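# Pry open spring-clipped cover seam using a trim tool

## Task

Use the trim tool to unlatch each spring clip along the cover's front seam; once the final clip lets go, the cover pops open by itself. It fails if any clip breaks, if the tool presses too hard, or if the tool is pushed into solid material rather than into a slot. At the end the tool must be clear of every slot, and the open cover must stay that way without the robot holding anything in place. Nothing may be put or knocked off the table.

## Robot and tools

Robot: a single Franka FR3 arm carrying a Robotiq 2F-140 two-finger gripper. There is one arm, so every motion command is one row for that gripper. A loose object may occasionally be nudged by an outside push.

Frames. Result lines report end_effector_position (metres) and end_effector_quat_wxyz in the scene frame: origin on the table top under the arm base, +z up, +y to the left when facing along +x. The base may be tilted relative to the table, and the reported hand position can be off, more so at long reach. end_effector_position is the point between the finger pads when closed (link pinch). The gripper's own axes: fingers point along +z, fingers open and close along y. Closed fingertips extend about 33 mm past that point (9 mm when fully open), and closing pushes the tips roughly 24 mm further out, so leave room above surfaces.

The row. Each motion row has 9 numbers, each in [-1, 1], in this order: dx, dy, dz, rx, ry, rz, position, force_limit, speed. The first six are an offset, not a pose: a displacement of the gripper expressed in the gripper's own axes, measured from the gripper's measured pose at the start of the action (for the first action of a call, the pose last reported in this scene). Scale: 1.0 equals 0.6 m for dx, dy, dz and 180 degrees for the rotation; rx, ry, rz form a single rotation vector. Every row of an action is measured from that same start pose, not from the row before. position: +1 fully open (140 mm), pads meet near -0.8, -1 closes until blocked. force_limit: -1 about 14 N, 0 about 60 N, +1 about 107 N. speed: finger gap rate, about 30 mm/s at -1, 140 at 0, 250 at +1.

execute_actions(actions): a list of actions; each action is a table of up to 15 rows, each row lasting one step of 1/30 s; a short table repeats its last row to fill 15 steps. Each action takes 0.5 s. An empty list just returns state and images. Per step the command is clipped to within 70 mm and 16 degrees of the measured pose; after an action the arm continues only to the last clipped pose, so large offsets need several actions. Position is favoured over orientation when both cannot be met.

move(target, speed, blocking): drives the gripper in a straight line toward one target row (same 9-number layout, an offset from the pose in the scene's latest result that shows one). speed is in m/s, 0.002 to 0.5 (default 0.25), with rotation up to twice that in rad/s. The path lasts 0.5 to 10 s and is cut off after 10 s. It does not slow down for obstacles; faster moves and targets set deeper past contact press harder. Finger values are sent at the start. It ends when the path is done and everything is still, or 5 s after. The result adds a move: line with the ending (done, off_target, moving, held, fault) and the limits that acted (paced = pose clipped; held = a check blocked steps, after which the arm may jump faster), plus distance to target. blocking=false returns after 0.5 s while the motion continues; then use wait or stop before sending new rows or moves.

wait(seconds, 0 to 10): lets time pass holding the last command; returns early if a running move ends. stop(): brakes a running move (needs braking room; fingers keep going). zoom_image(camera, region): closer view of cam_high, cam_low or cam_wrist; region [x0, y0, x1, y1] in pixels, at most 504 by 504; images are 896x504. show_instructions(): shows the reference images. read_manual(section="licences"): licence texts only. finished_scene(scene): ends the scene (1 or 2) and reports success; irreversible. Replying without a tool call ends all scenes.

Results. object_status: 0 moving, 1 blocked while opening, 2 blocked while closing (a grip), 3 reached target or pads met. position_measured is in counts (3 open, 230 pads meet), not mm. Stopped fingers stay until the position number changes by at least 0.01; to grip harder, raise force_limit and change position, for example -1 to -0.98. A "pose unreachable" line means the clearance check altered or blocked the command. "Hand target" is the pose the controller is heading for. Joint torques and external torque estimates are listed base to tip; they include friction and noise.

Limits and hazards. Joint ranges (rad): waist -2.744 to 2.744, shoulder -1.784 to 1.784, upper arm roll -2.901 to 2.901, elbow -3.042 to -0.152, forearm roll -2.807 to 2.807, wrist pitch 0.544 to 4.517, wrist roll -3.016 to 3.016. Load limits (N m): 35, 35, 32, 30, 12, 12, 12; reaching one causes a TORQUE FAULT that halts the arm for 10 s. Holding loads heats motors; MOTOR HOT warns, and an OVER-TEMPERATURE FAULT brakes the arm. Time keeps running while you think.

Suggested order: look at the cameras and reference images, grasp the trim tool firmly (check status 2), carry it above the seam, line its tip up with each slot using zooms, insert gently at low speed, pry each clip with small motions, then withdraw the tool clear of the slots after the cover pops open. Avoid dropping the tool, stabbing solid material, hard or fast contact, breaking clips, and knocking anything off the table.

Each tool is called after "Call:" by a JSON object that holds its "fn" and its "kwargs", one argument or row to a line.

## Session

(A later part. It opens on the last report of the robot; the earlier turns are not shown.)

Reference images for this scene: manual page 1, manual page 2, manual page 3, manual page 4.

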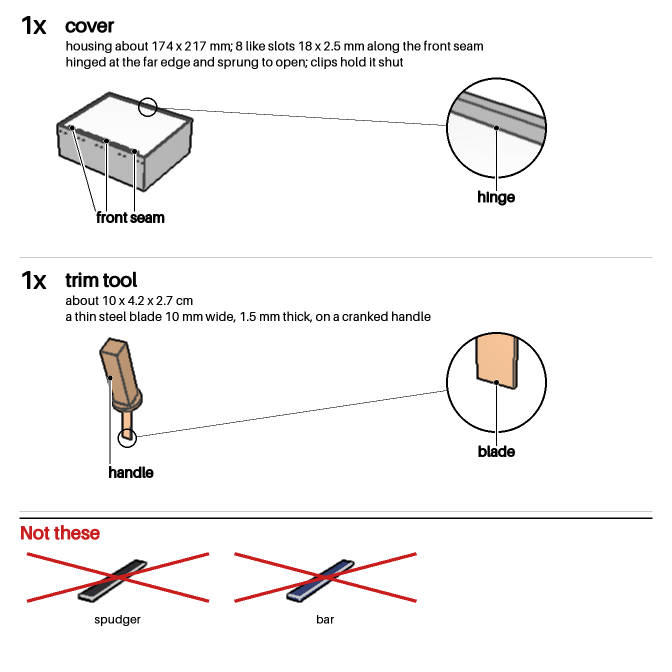

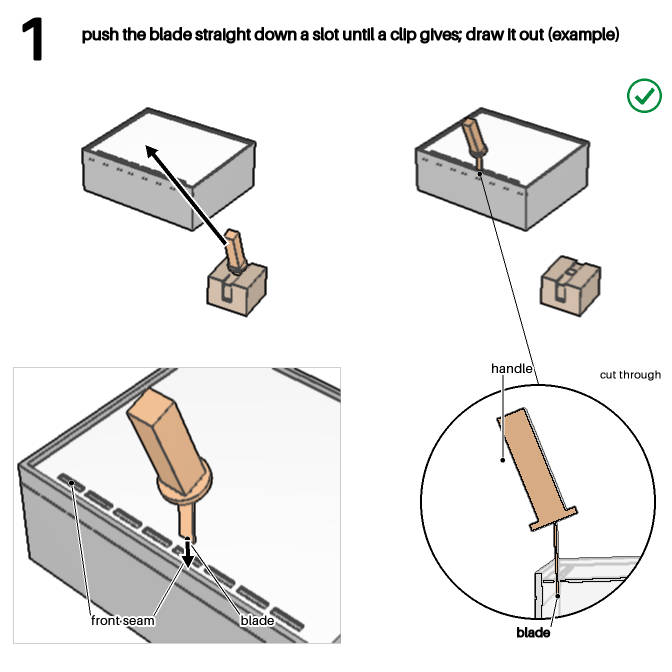

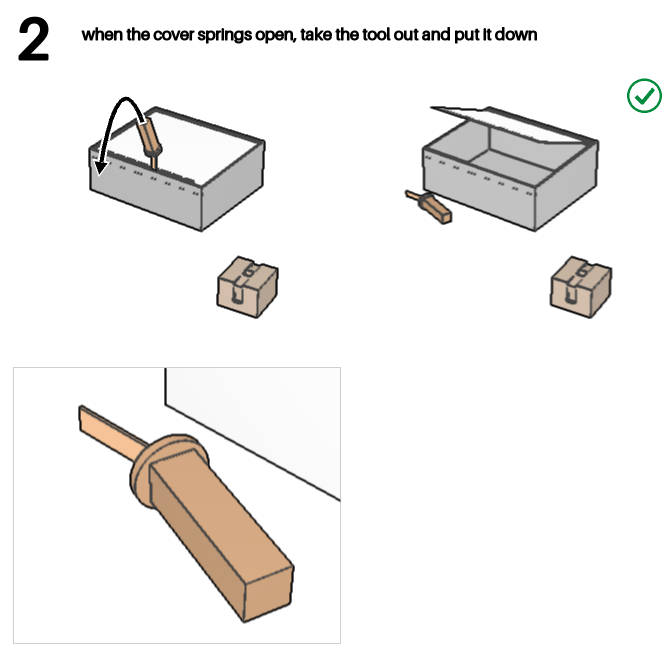

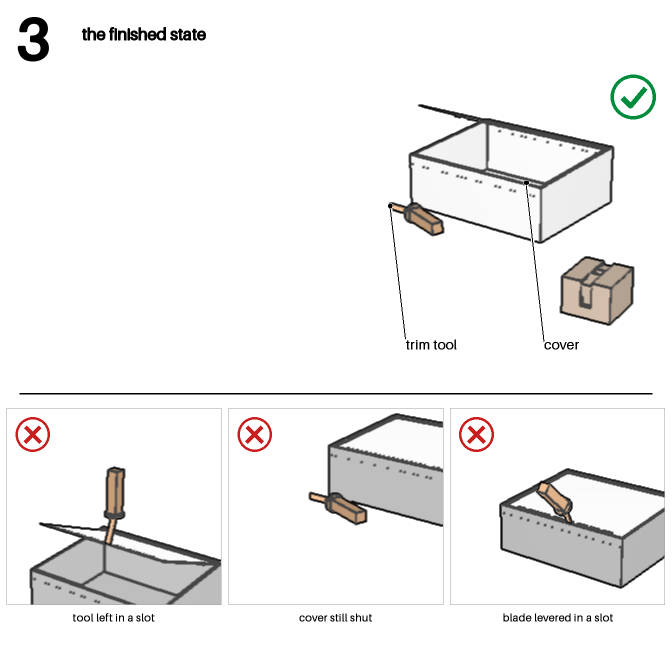

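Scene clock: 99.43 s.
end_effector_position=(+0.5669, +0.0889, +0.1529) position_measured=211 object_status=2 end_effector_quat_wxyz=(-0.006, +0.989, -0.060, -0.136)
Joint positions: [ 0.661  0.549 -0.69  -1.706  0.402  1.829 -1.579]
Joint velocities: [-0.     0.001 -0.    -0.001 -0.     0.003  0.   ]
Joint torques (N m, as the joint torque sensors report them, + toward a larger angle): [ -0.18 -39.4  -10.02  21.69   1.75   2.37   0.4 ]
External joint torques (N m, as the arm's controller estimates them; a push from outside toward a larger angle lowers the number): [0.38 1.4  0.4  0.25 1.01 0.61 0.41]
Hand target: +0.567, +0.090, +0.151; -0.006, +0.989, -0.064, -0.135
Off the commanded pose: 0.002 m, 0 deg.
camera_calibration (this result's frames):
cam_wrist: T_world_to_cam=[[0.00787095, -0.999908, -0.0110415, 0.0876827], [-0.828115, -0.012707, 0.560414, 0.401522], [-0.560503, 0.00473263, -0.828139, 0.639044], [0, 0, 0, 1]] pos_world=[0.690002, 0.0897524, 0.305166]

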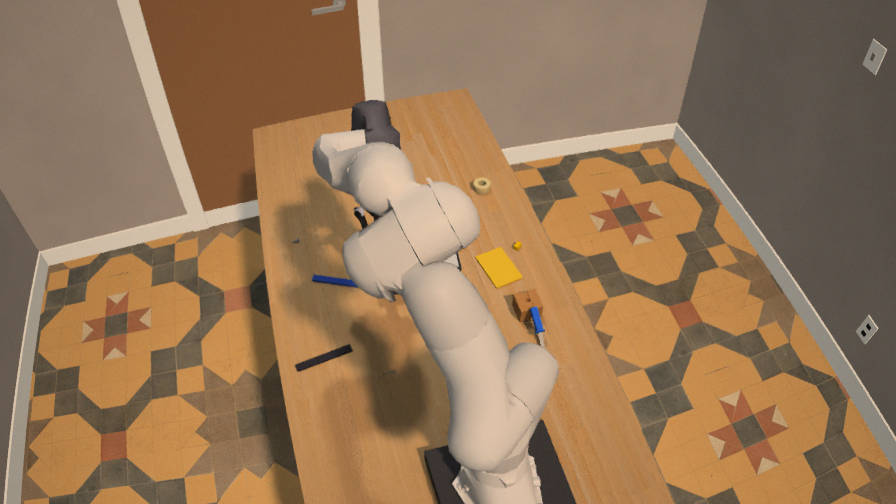

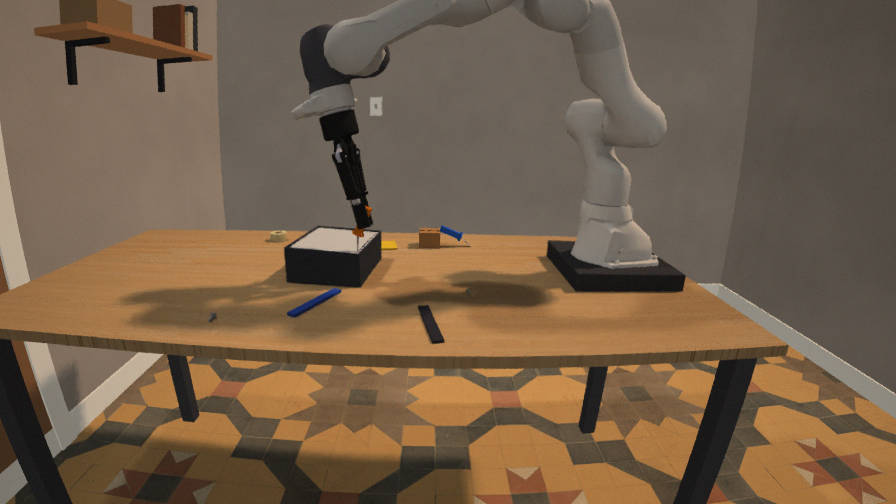

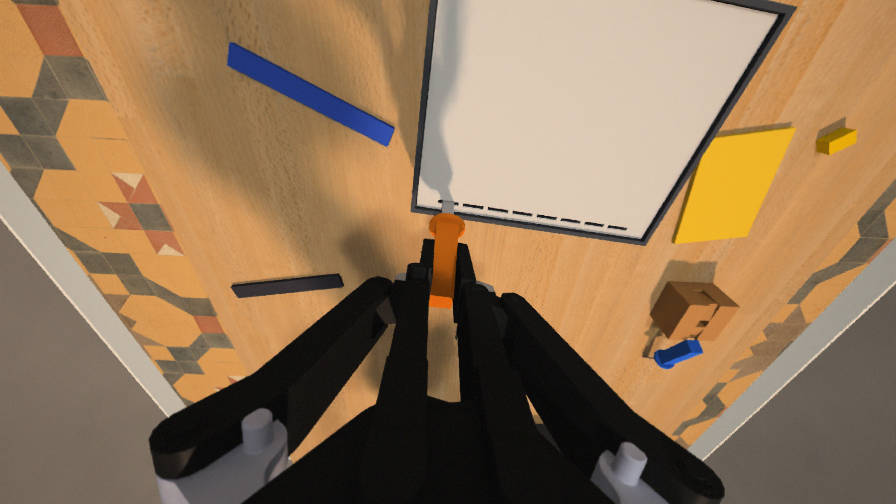

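Call:
{"fn": "execute_actions", "kwargs": {
  "actions": [
    [[0.0013,-0.002,0.003,0.001,0.0008,0.004,-1,0.6,-0.6],[0.0016,-0.002,0.004,0.001,0.0008,0.004,-1,0.6,-0.6],[0.0019,-0.002,0.005,0.001,0.0008,0.004,-1,0.6,-0.6],[0.0021,-0.002,0.006,0.001,0.0008,0.004,-1,0.6,-0.6]],
    [[0.0013,-0.002,0.003,0.001,0.0008,0.004,-1,0.6,-0.6],[0.0016,-0.002,0.004,0.001,0.0008,0.004,-1,0.6,-0.6],[0.0019,-0.002,0.005,0.001,0.0008,0.004,-1,0.6,-0.6],[0.0021,-0.002,0.006,0.001,0.0008,0.004,-1,0.6,-0.6]],
    [[0.0013,-0.002,0.003,0.001,0.0008,0.004,-1,0.6,-0.6],[0.0016,-0.002,0.004,0.001,0.0008,0.004,-1,0.6,-0.6],[0.0019,-0.002,0.005,0.001,0.0008,0.004,-1,0.6,-0.6],[0.0021,-0.002,0.006,0.001,0.0008,0.004,-1,0.6,-0.6]]
  ]
}}

Call:
{"fn": "zoom_image", "kwargs": {
  "camera": "cam_wrist",
  "region": [425, 185, 475, 220]
}}

Scene clock: 107.53 s.
end_effector_position=(+0.5668, +0.0875, +0.1466) position_measured=211 object_status=2 end_effector_quat_wxyz=(-0.006, +0.989, -0.069, -0.134)
Joint positions: [ 0.661  0.553 -0.69  -1.718  0.409  1.847 -1.568]
Joint velocities: [-0.001 -0.002  0.    -0.001  0.002  0.002  0.002]
Joint torques (N m, as the joint torque sensors report them, + toward a larger angle): [ -0.23 -39.43 -10.1   21.56   1.91   2.28   0.41]
External joint torques (N m, as the arm's controller estimates them; a push from outside toward a larger angle lowers the number): [0.33 1.41 0.41 0.21 1.17 0.5  0.42]
External joint torques at the end of the 1st action: [0.56 1.49 0.6  0.33 1.18 0.57 0.49]
External joint torques at the end of the 2nd action: [0.76 1.28 0.65 0.33 1.19 0.45 0.53]
Hand target: +0.567, +0.089, +0.145; -0.006, +0.988, -0.073, -0.133
Off the commanded pose: 0.002 m, 0 deg.
camera_calibration (this result's frames):
cam_wrist: T_world_to_cam=[[-0.00950165, -0.999921, -0.00817017, 0.0955536], [-0.829957, 0.00332875, 0.557818, 0.404933], [-0.557747, 0.0120811, -0.829923, 0.631825], [0, 0, 0, 1]] pos_world=[0.689384, 0.086565, 0.299268]

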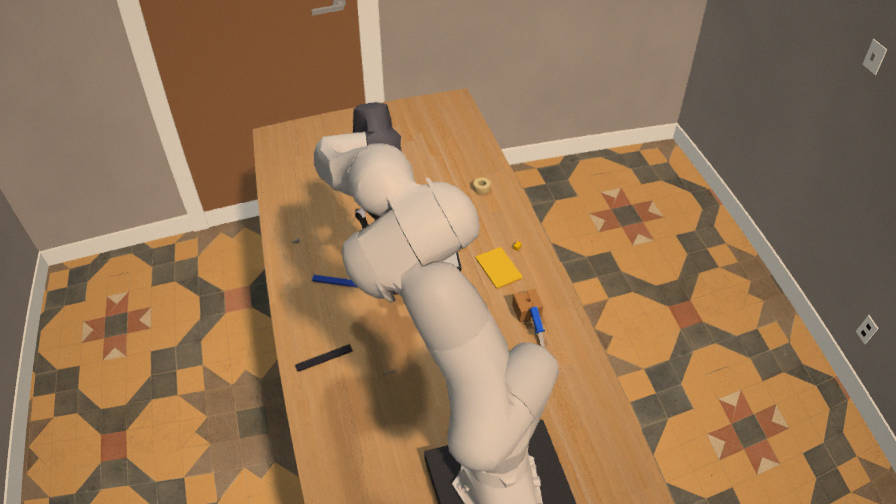

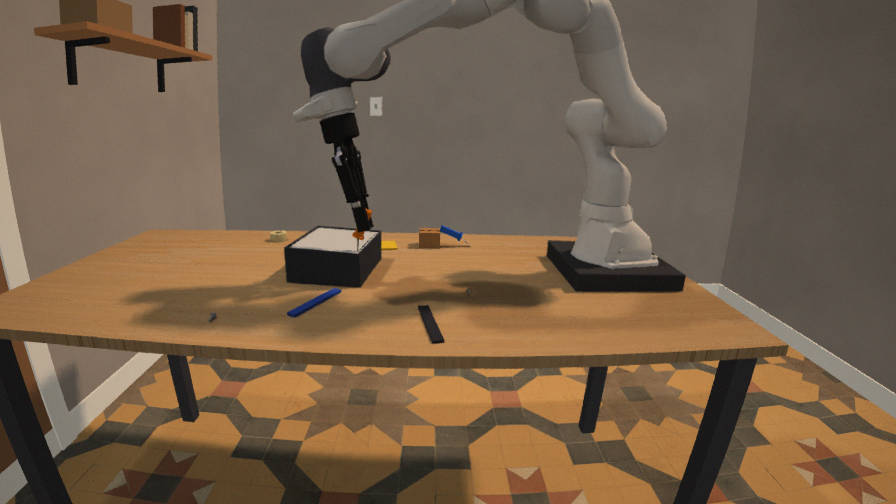

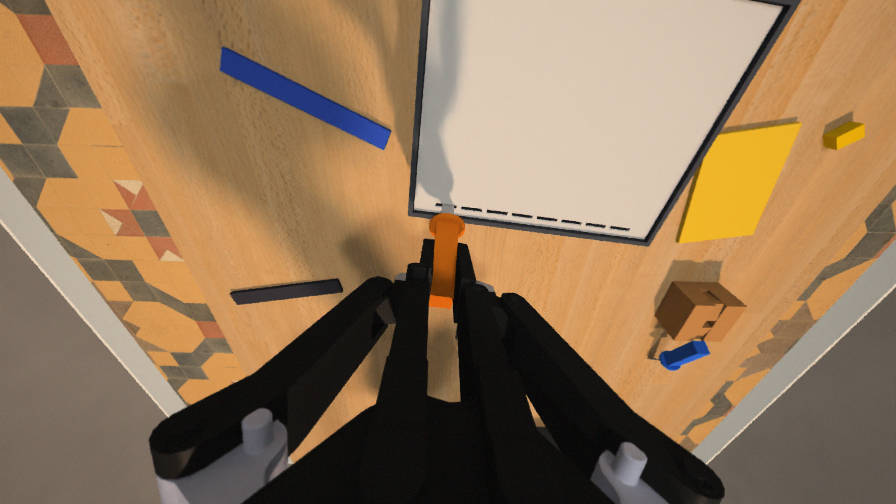

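Region (425, 185, 475, 220) of cam_wrist's 896x504 image, scaled by 10.080, with more detail than that image has; it fills the top 353 rows of this view, and the rest is white.

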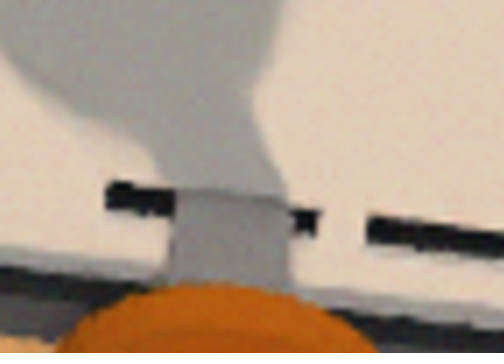

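Call:
{"fn": "execute_actions", "kwargs": {
  "actions": [
    [[0.0011,-0.004,0.003,0.0015,0.0006,0,-1,0.6,-0.6],[0.0014,-0.004,0.004,0.0015,0.0006,0,-1,0.6,-0.6],[0.0017,-0.004,0.005,0.0015,0.0006,0,-1,0.6,-0.6],[0.0019,-0.004,0.006,0.0015,0.0006,0,-1,0.6,-0.6]],
    [[0.0011,-0.004,0.003,0.0015,0.0006,0,-1,0.6,-0.6],[0.0014,-0.004,0.004,0.0015,0.0006,0,-1,0.6,-0.6],[0.0017,-0.004,0.005,0.0015,0.0006,0,-1,0.6,-0.6],[0.0019,-0.004,0.006,0.0015,0.0006,0,-1,0.6,-0.6]]
  ]
}}

Scene clock: 111.20 s.
end_effector_position=(+0.5668, +0.0891, +0.1429) position_measured=211 object_status=2 end_effector_quat_wxyz=(-0.007, +0.989, -0.070, -0.133)
Joint positions: [ 0.661  0.555 -0.687 -1.724  0.414  1.857 -1.568]
Joint velocities: [-0.001 -0.     0.001  0.001 -0.001  0.001  0.002]
Joint torques (N m, as the joint torque sensors report them, + toward a larger angle): [ -1.05 -39.47  -9.16  21.53   1.95   2.45   0.05]
External joint torques (N m, as the arm's controller estimates them; a push from outside toward a larger angle lowers the number): [-0.47  1.34  1.39  0.25  1.21  0.66  0.05]
External joint torques at the end of the 1st action: [-0.62  1.65  1.52  0.01  1.2   0.52 -0.01]
Hand target: +0.567, +0.091, +0.141; -0.008, +0.989, -0.070, -0.133
Off the commanded pose: 0.003 m, 0 deg.
camera_calibration (this result's frames):
cam_wrist: T_world_to_cam=[[-0.0122977, -0.999869, -0.0105151, 0.0990926], [-0.831116, 0.00437413, 0.556081, 0.407829], [-0.555962, 0.0155778, -0.831061, 0.627649], [0, 0, 0, 1]] pos_world=[0.689122, 0.0875183, 0.295871]

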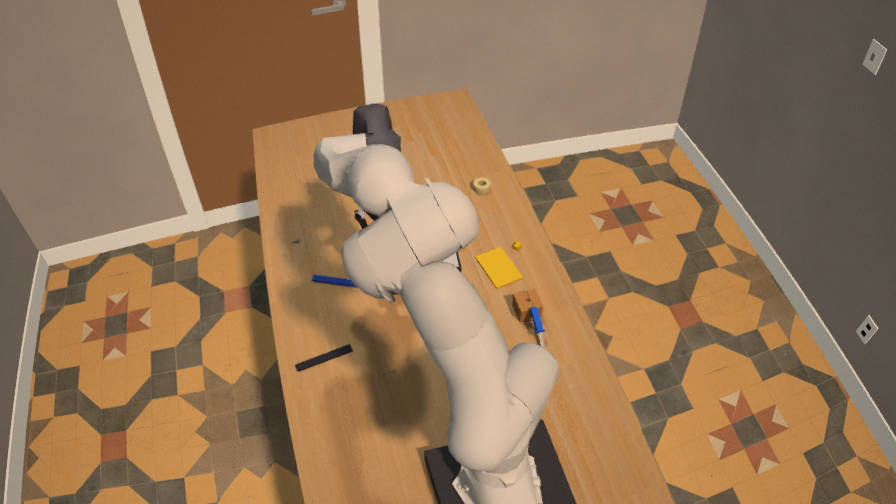

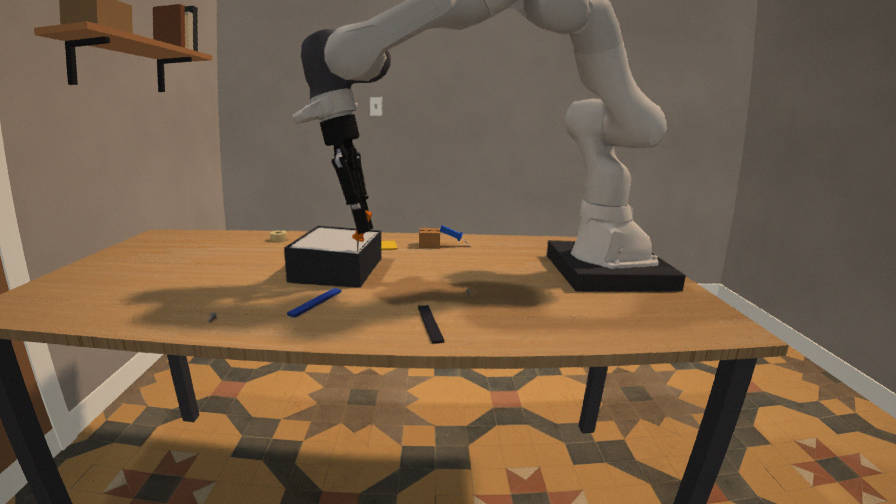

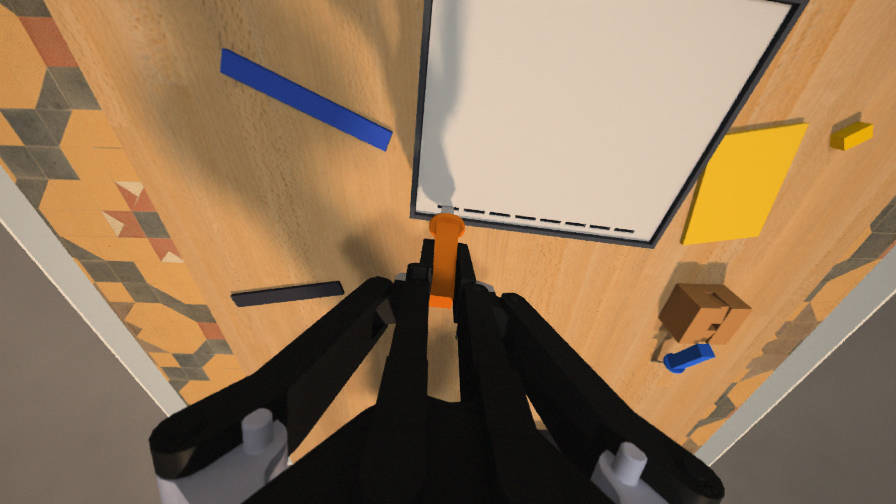

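Call:
{"fn": "move", "kwargs": {
  "target": [-0.0088,0.002,-0.028,-0.001,-0.0012,0,-1,0.6,-0.6],
  "speed": 0.035
}}

Call:
{"fn": "move", "kwargs": {
  "target": [0,0.04,0,-0.001,0,0,-1,0.6,-0.6],
  "speed": 0.045
}}

Call:
{"fn": "zoom_image", "kwargs": {
  "camera": "cam_wrist",
  "region": [410, 175, 500, 235]
}}

Scene clock: 114.90 s.
end_effector_position=(+0.5670, +0.0891, +0.1586) position_measured=211 object_status=2 end_effector_quat_wxyz=(-0.008, +0.989, -0.068, -0.134)
Joint positions: [ 0.664  0.537 -0.695 -1.708  0.401  1.825 -1.565]
Joint velocities: [ 0.001  0.     0.    -0.001 -0.001 -0.014  0.005]
Joint torques (N m, as the joint torque sensors report them, + toward a larger angle): [  0.15 -41.69 -11.99  23.19  -0.27   1.06   0.42]
External joint torques (N m, as the arm's controller estimates them; a push from outside toward a larger angle lowers the number): [ 0.57 -1.12 -1.79  1.57 -1.04 -0.72  0.43]
Hand target: +0.566, +0.088, +0.160; -0.006, +0.988, -0.070, -0.135
Off the commanded pose: 0.002 m, 0 deg.
move: done
camera_calibration (this result's frames):
cam_wrist: T_world_to_cam=[[-0.00753716, -0.999888, -0.0129523, 0.0969192], [-0.830471, -0.000955952, 0.557061, 0.399208], [-0.557011, 0.0149552, -0.830371, 0.641331], [0, 0, 0, 1]] pos_world=[0.689489, 0.0876987, 0.311414]

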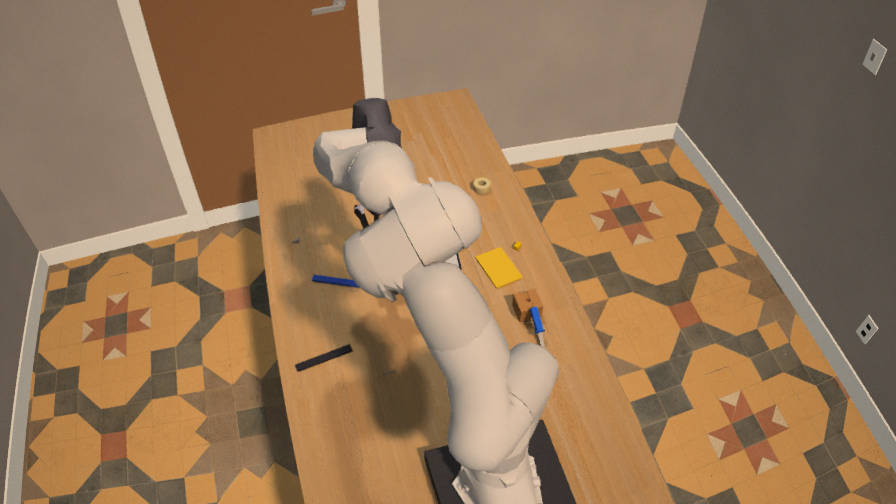

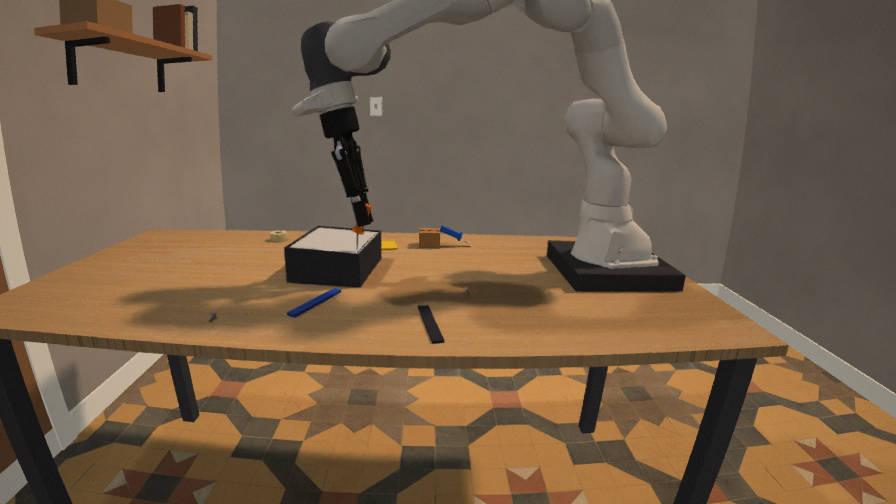

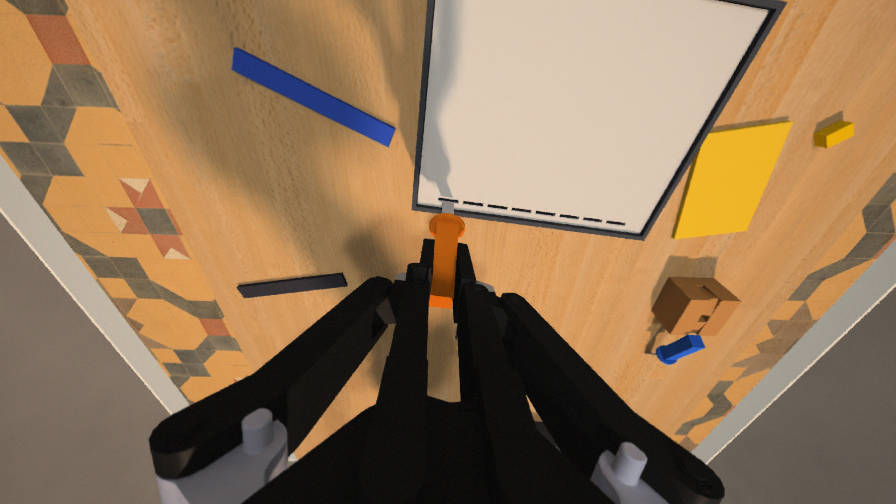

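Scene clock: 115.73 s.
end_effector_position=(+0.5625, +0.0685, +0.1576) position_measured=211 object_status=2 end_effector_quat_wxyz=(-0.007, +0.988, -0.073, -0.137)
Joint positions: [ 0.648  0.527 -0.707 -1.731  0.392  1.83  -1.586]
Joint velocities: [ 0.    -0.001 -0.    -0.    -0.002  0.002 -0.018]
Joint torques (N m, as the joint torque sensors report them, + toward a larger angle): [ -1.76 -41.31 -11.47  21.55  -0.3    2.31  -0.23]
External joint torques (N m, as the arm's controller estimates them; a push from outside toward a larger angle lowers the number): [-1.2  -1.32 -1.12 -0.04 -1.05  0.54 -0.23]
Hand target: +0.564, +0.065, +0.159; -0.006, +0.989, -0.068, -0.134
Off the commanded pose: 0.004 m, 1 deg.
move: off_target
camera_calibration (this result's frames):
cam_wrist: T_world_to_cam=[[-0.0167117, -0.999802, -0.0107992, 0.0810945], [-0.827121, 0.00775526, 0.56197, 0.392766], [-0.561775, 0.0183238, -0.827087, 0.640224], [0, 0, 0, 1]] pos_world=[0.685882, 0.0663012, 0.309674]

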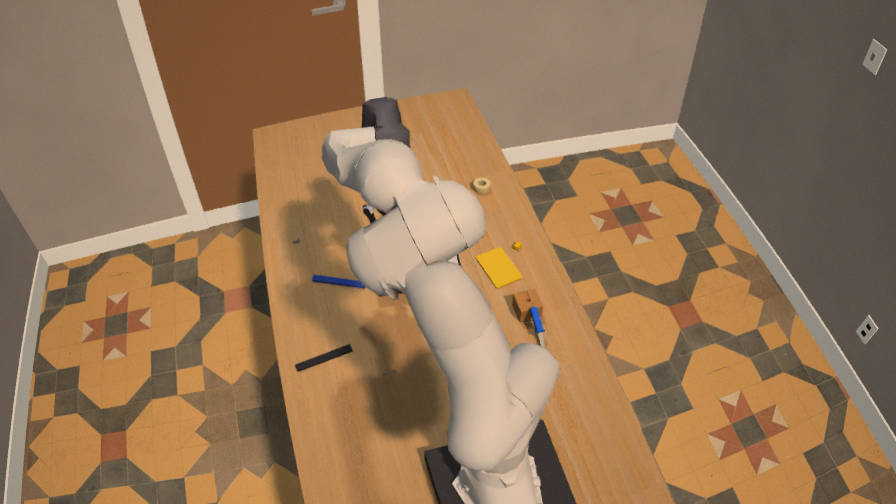

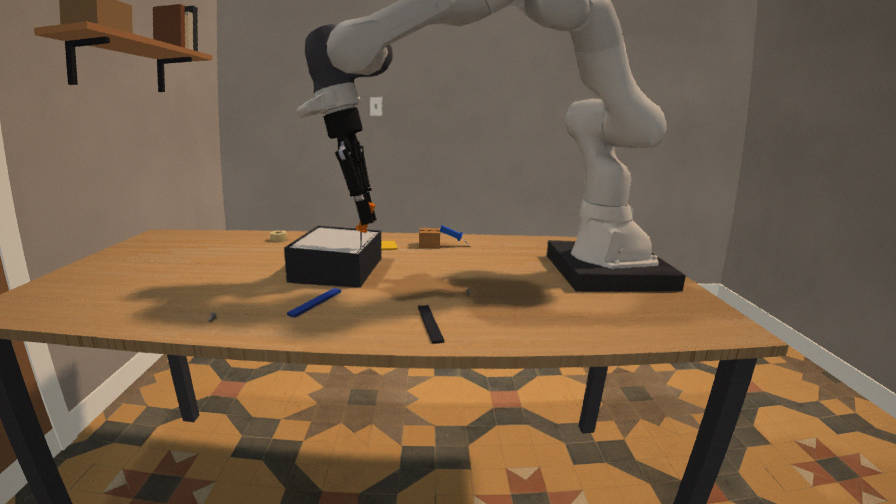

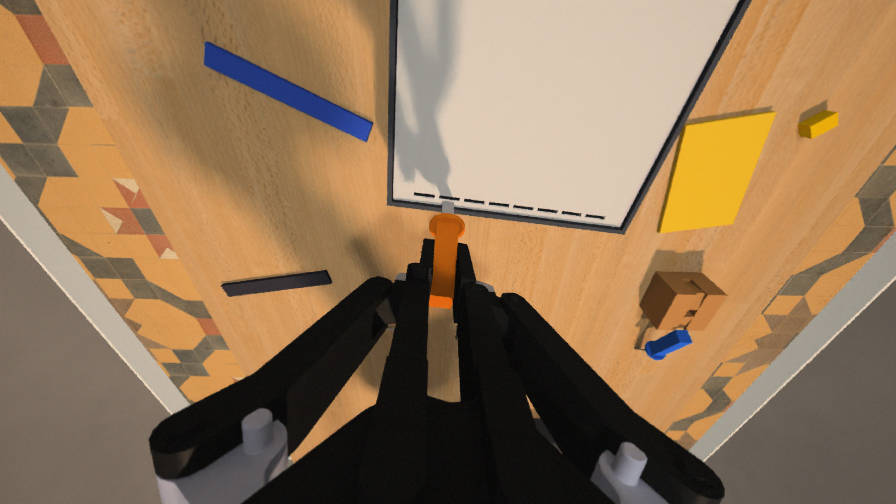

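Region (410, 175, 500, 235) of cam_wrist's 896x504 image, scaled by 5.600, with more detail than that image has.

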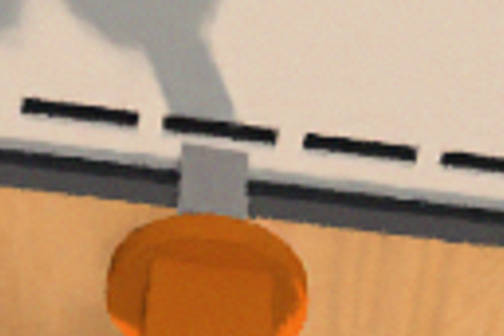

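Call:
{"fn": "execute_actions", "kwargs": {
  "actions": [
    [[0.003,0,-0.001,0,0.002,-0.002,-1,0.6,-0.6],[0.0045,0,-0.001,0,0.0027,-0.004,-1,0.6,-0.6],[0.0055,0,-0.001,0,0.0033,-0.005,-1,0.6,-0.6],[0.006,0,0.001,0,0.0033,-0.005,-1,0.6,-0.6],[0.0065,0,0.003,0,0.0033,-0.005,-1,0.6,-0.6],[0.007,0,0.0045,0,0.0033,-0.005,-1,0.6,-0.6]]
  ]
}}

Call:
{"fn": "zoom_image", "kwargs": {
  "camera": "cam_wrist",
  "region": [425, 185, 475, 220]
}}

Scene clock: 120.73 s.
end_effector_position=(+0.5651, +0.0676, +0.1558) position_measured=211 object_status=2 end_effector_quat_wxyz=(-0.007, +0.989, -0.068, -0.132)
Joint positions: [ 0.647  0.528 -0.706 -1.734  0.392  1.842 -1.596]
Joint velocities: [-0.     0.001  0.    -0.001 -0.001  0.007 -0.005]
Joint torques (N m, as the joint torque sensors report them, + toward a larger angle): [ -1.99 -38.48  -8.89  21.73   1.58   2.23  -0.17]
External joint torques (N m, as the arm's controller estimates them; a push from outside toward a larger angle lowers the number): [-1.24  1.44  1.59  0.29  0.85  0.45 -0.16]
Hand target: +0.566, +0.068, +0.154; -0.008, +0.989, -0.065, -0.132
Off the commanded pose: 0.002 m, 0 deg.
camera_calibration (this result's frames):
cam_wrist: T_world_to_cam=[[-0.00673946, -0.999923, -0.0104526, 0.074587], [-0.832008, -0.000191466, 0.554763, 0.40033], [-0.554722, 0.0124355, -0.831943, 0.637347], [0, 0, 0, 1]] pos_world=[0.687131, 0.0667321, 0.308927]

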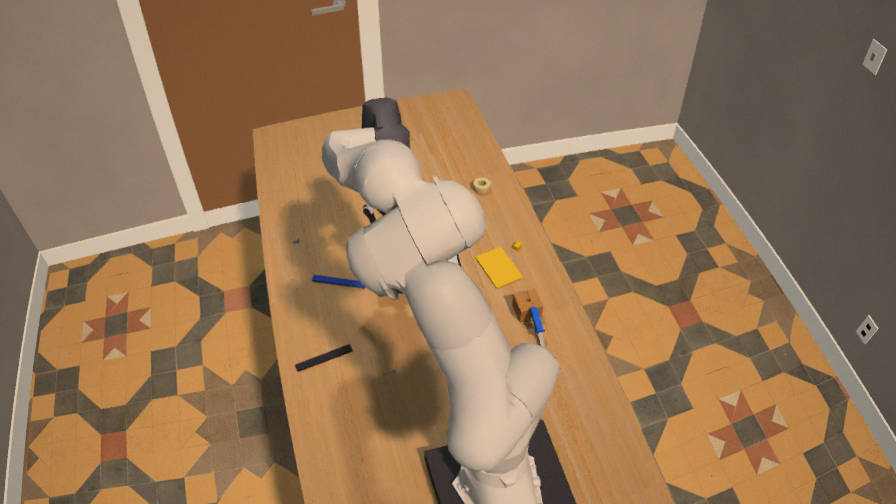

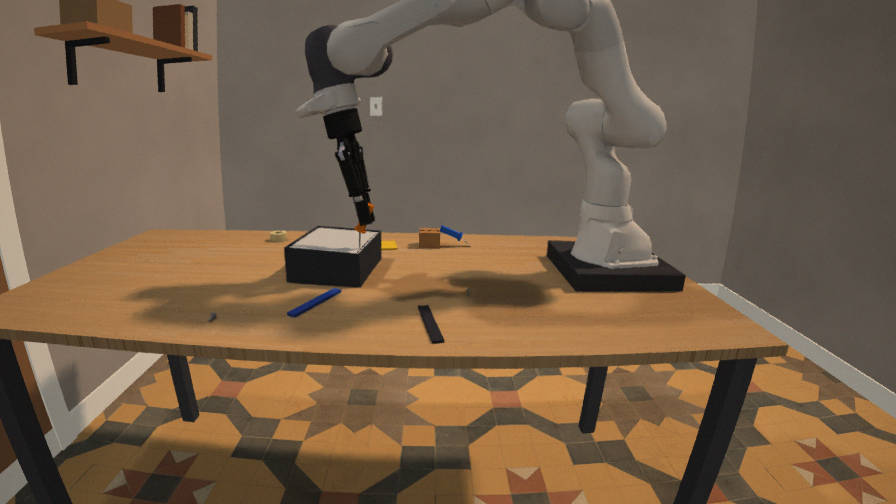

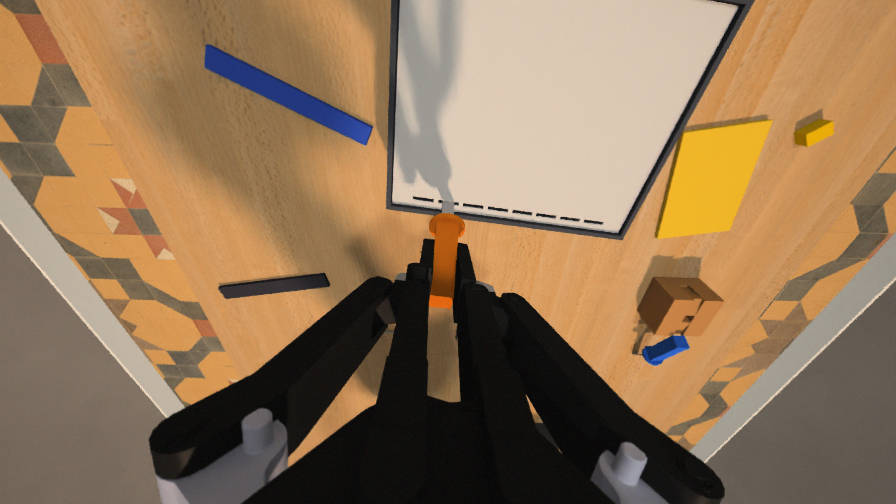

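Region (425, 185, 475, 220) of cam_wrist's 896x504 image, scaled by 10.080, with more detail than that image has; it fills the top 353 rows of this view, and the rest is white.

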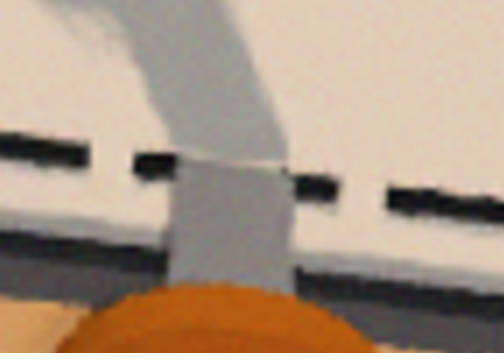

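Call:
{"fn": "execute_actions", "kwargs": {
  "actions": [
    [[-0.002,0,0,0,-0.001,0,-1,0.6,-0.6],[-0.0035,0,0.0005,0,-0.002,0,-1,0.6,-0.6]]
  ]
}}

Call:
{"fn": "zoom_image", "kwargs": {
  "camera": "cam_wrist",
  "region": [425, 185, 475, 220]
}}

Scene clock: 124.00 s.
end_effector_position=(+0.5641, +0.0678, +0.1556) position_measured=211 object_status=2 end_effector_quat_wxyz=(-0.007, +0.989, -0.067, -0.134)
Joint positions: [ 0.647  0.528 -0.706 -1.734  0.392  1.84  -1.597]
Joint velocities: [ 0.     0.001 -0.002  0.002 -0.    -0.002 -0.001]
Joint torques (N m, as the joint torque sensors report them, + toward a larger angle): [ -0.68 -40.36 -10.7   22.36   0.74   1.02   0.23]
External joint torques (N m, as the arm's controller estimates them; a push from outside toward a larger angle lowers the number): [ 0.08 -0.35 -0.18  0.83  0.01 -0.78  0.24]
Hand target: +0.563, +0.068, +0.156; -0.007, +0.988, -0.068, -0.136
Off the commanded pose: 0.001 m, 0 deg.
camera_calibration (this result's frames):
cam_wrist: T_world_to_cam=[[-0.00519507, -0.999922, -0.0113178, 0.0740005], [-0.8305, -0.00198984, 0.557016, 0.39855], [-0.556995, 0.0122932, -0.830425, 0.637763], [0, 0, 0, 1]] pos_world=[0.686611, 0.0669477, 0.308453]

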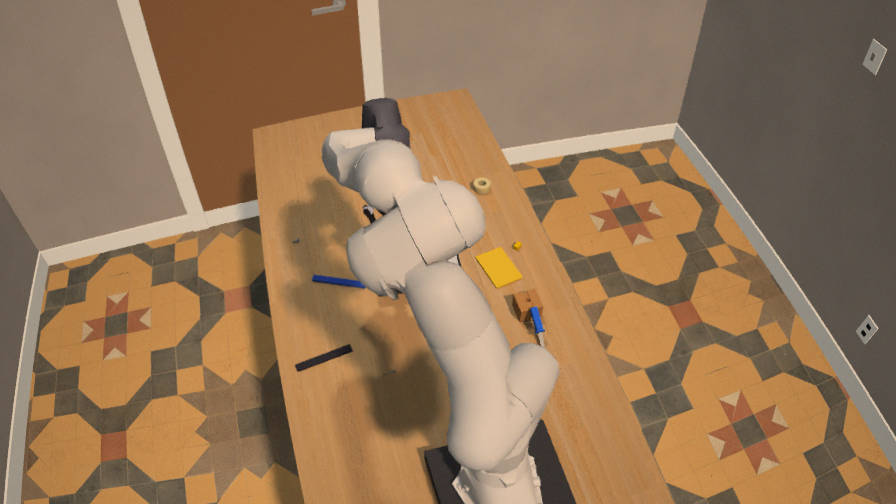

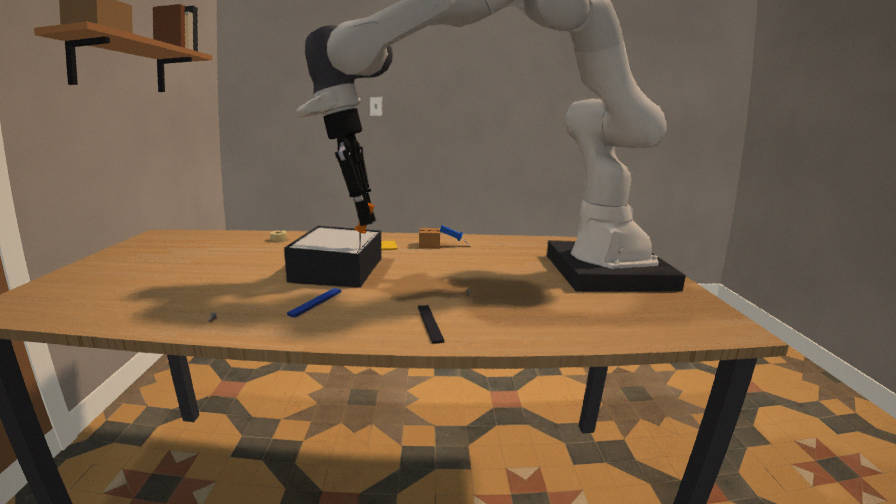

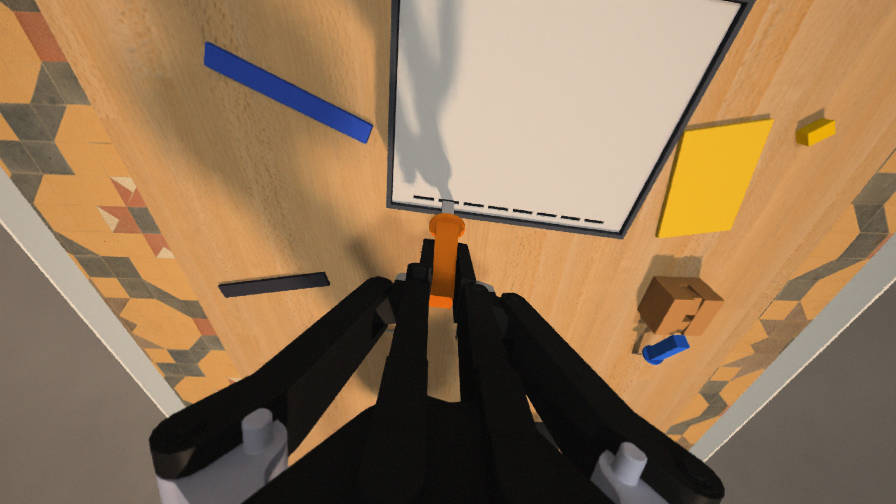

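Region (425, 185, 475, 220) of cam_wrist's 896x504 image, scaled by 10.080, with more detail than that image has; it fills the top 353 rows of this view, and the rest is white.

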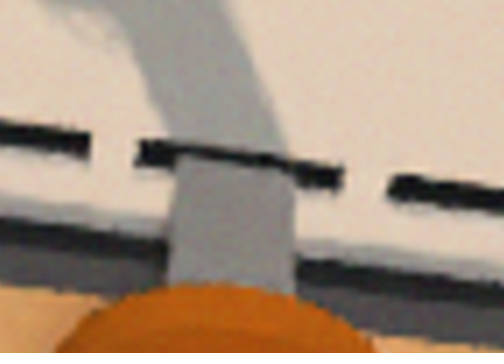

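Call:
{"fn": "execute_actions", "kwargs": {
  "actions": [
    [[0.0019,-0.003,0.003,0.0012,0.001,0,-1,0.6,-0.6],[0.0022,-0.003,0.004,0.0012,0.001,0,-1,0.6,-0.6],[0.0025,-0.003,0.005,0.0012,0.001,0,-1,0.6,-0.6],[0.0027,-0.003,0.006,0.0012,0.001,0,-1,0.6,-0.6]]
  ]
}}

Call:
{"fn": "zoom_image", "kwargs": {
  "camera": "cam_wrist",
  "region": [425, 185, 475, 220]
}}

Scene clock: 127.57 s.
end_effector_position=(+0.5645, +0.0679, +0.1537) position_measured=211 object_status=2 end_effector_quat_wxyz=(-0.007, +0.989, -0.068, -0.133)
Joint positions: [ 0.647  0.53  -0.705 -1.737  0.394  1.846 -1.597]
Joint velocities: [ 0.001 -0.    -0.    -0.     0.     0.001 -0.001]
Joint torques (N m, as the joint torque sensors report them, + toward a larger angle): [ -1.25 -38.28  -8.74  21.52   1.94   2.35   0.02]
External joint torques (N m, as the arm's controller estimates them; a push from outside toward a larger angle lowers the number): [-0.64  1.72  1.67  0.04  1.21  0.55  0.03]
Hand target: +0.565, +0.069, +0.152; -0.009, +0.989, -0.067, -0.132
Off the commanded pose: 0.003 m, 0 deg.
camera_calibration (this result's frames):
cam_wrist: T_world_to_cam=[[-0.0066013, -0.999912, -0.011529, 0.0749426], [-0.831677, -0.000911541, 0.555259, 0.400806], [-0.555221, 0.0132539, -0.831597, 0.635423], [0, 0, 0, 1]] pos_world=[0.686636, 0.0668795, 0.306728]

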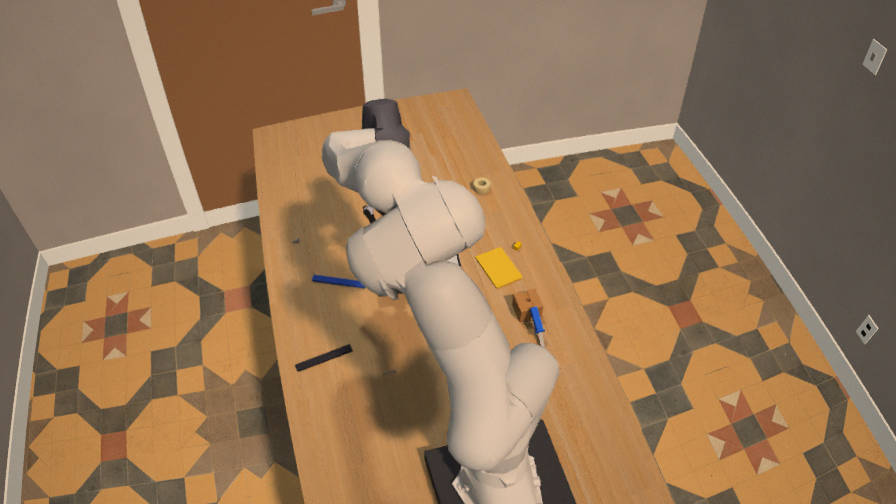

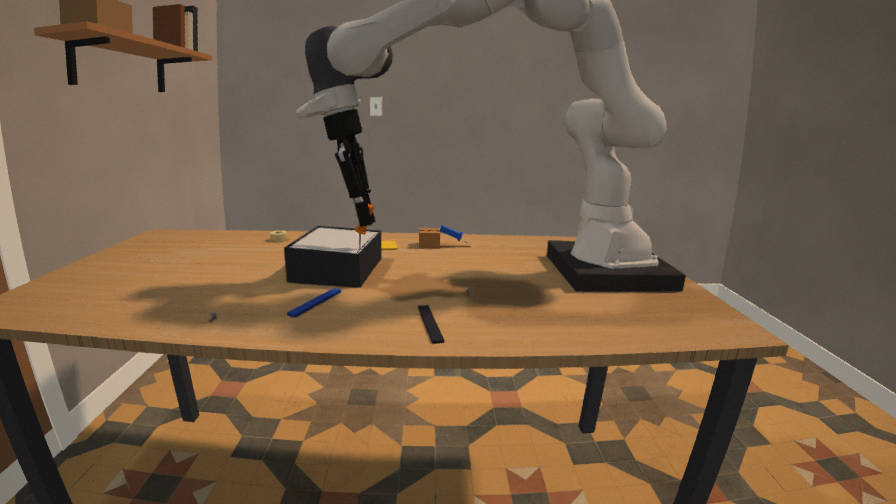

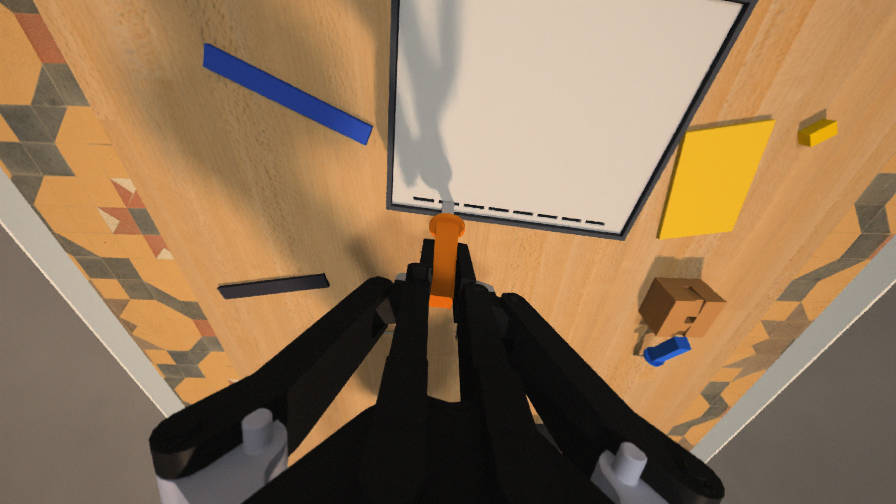

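Region (425, 185, 475, 220) of cam_wrist's 896x504 image, scaled by 10.080, with more detail than that image has; it fills the top 353 rows of this view, and the rest is white.

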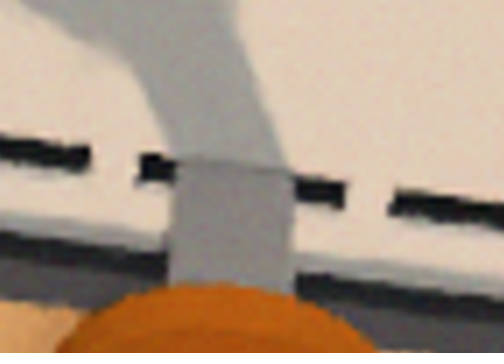

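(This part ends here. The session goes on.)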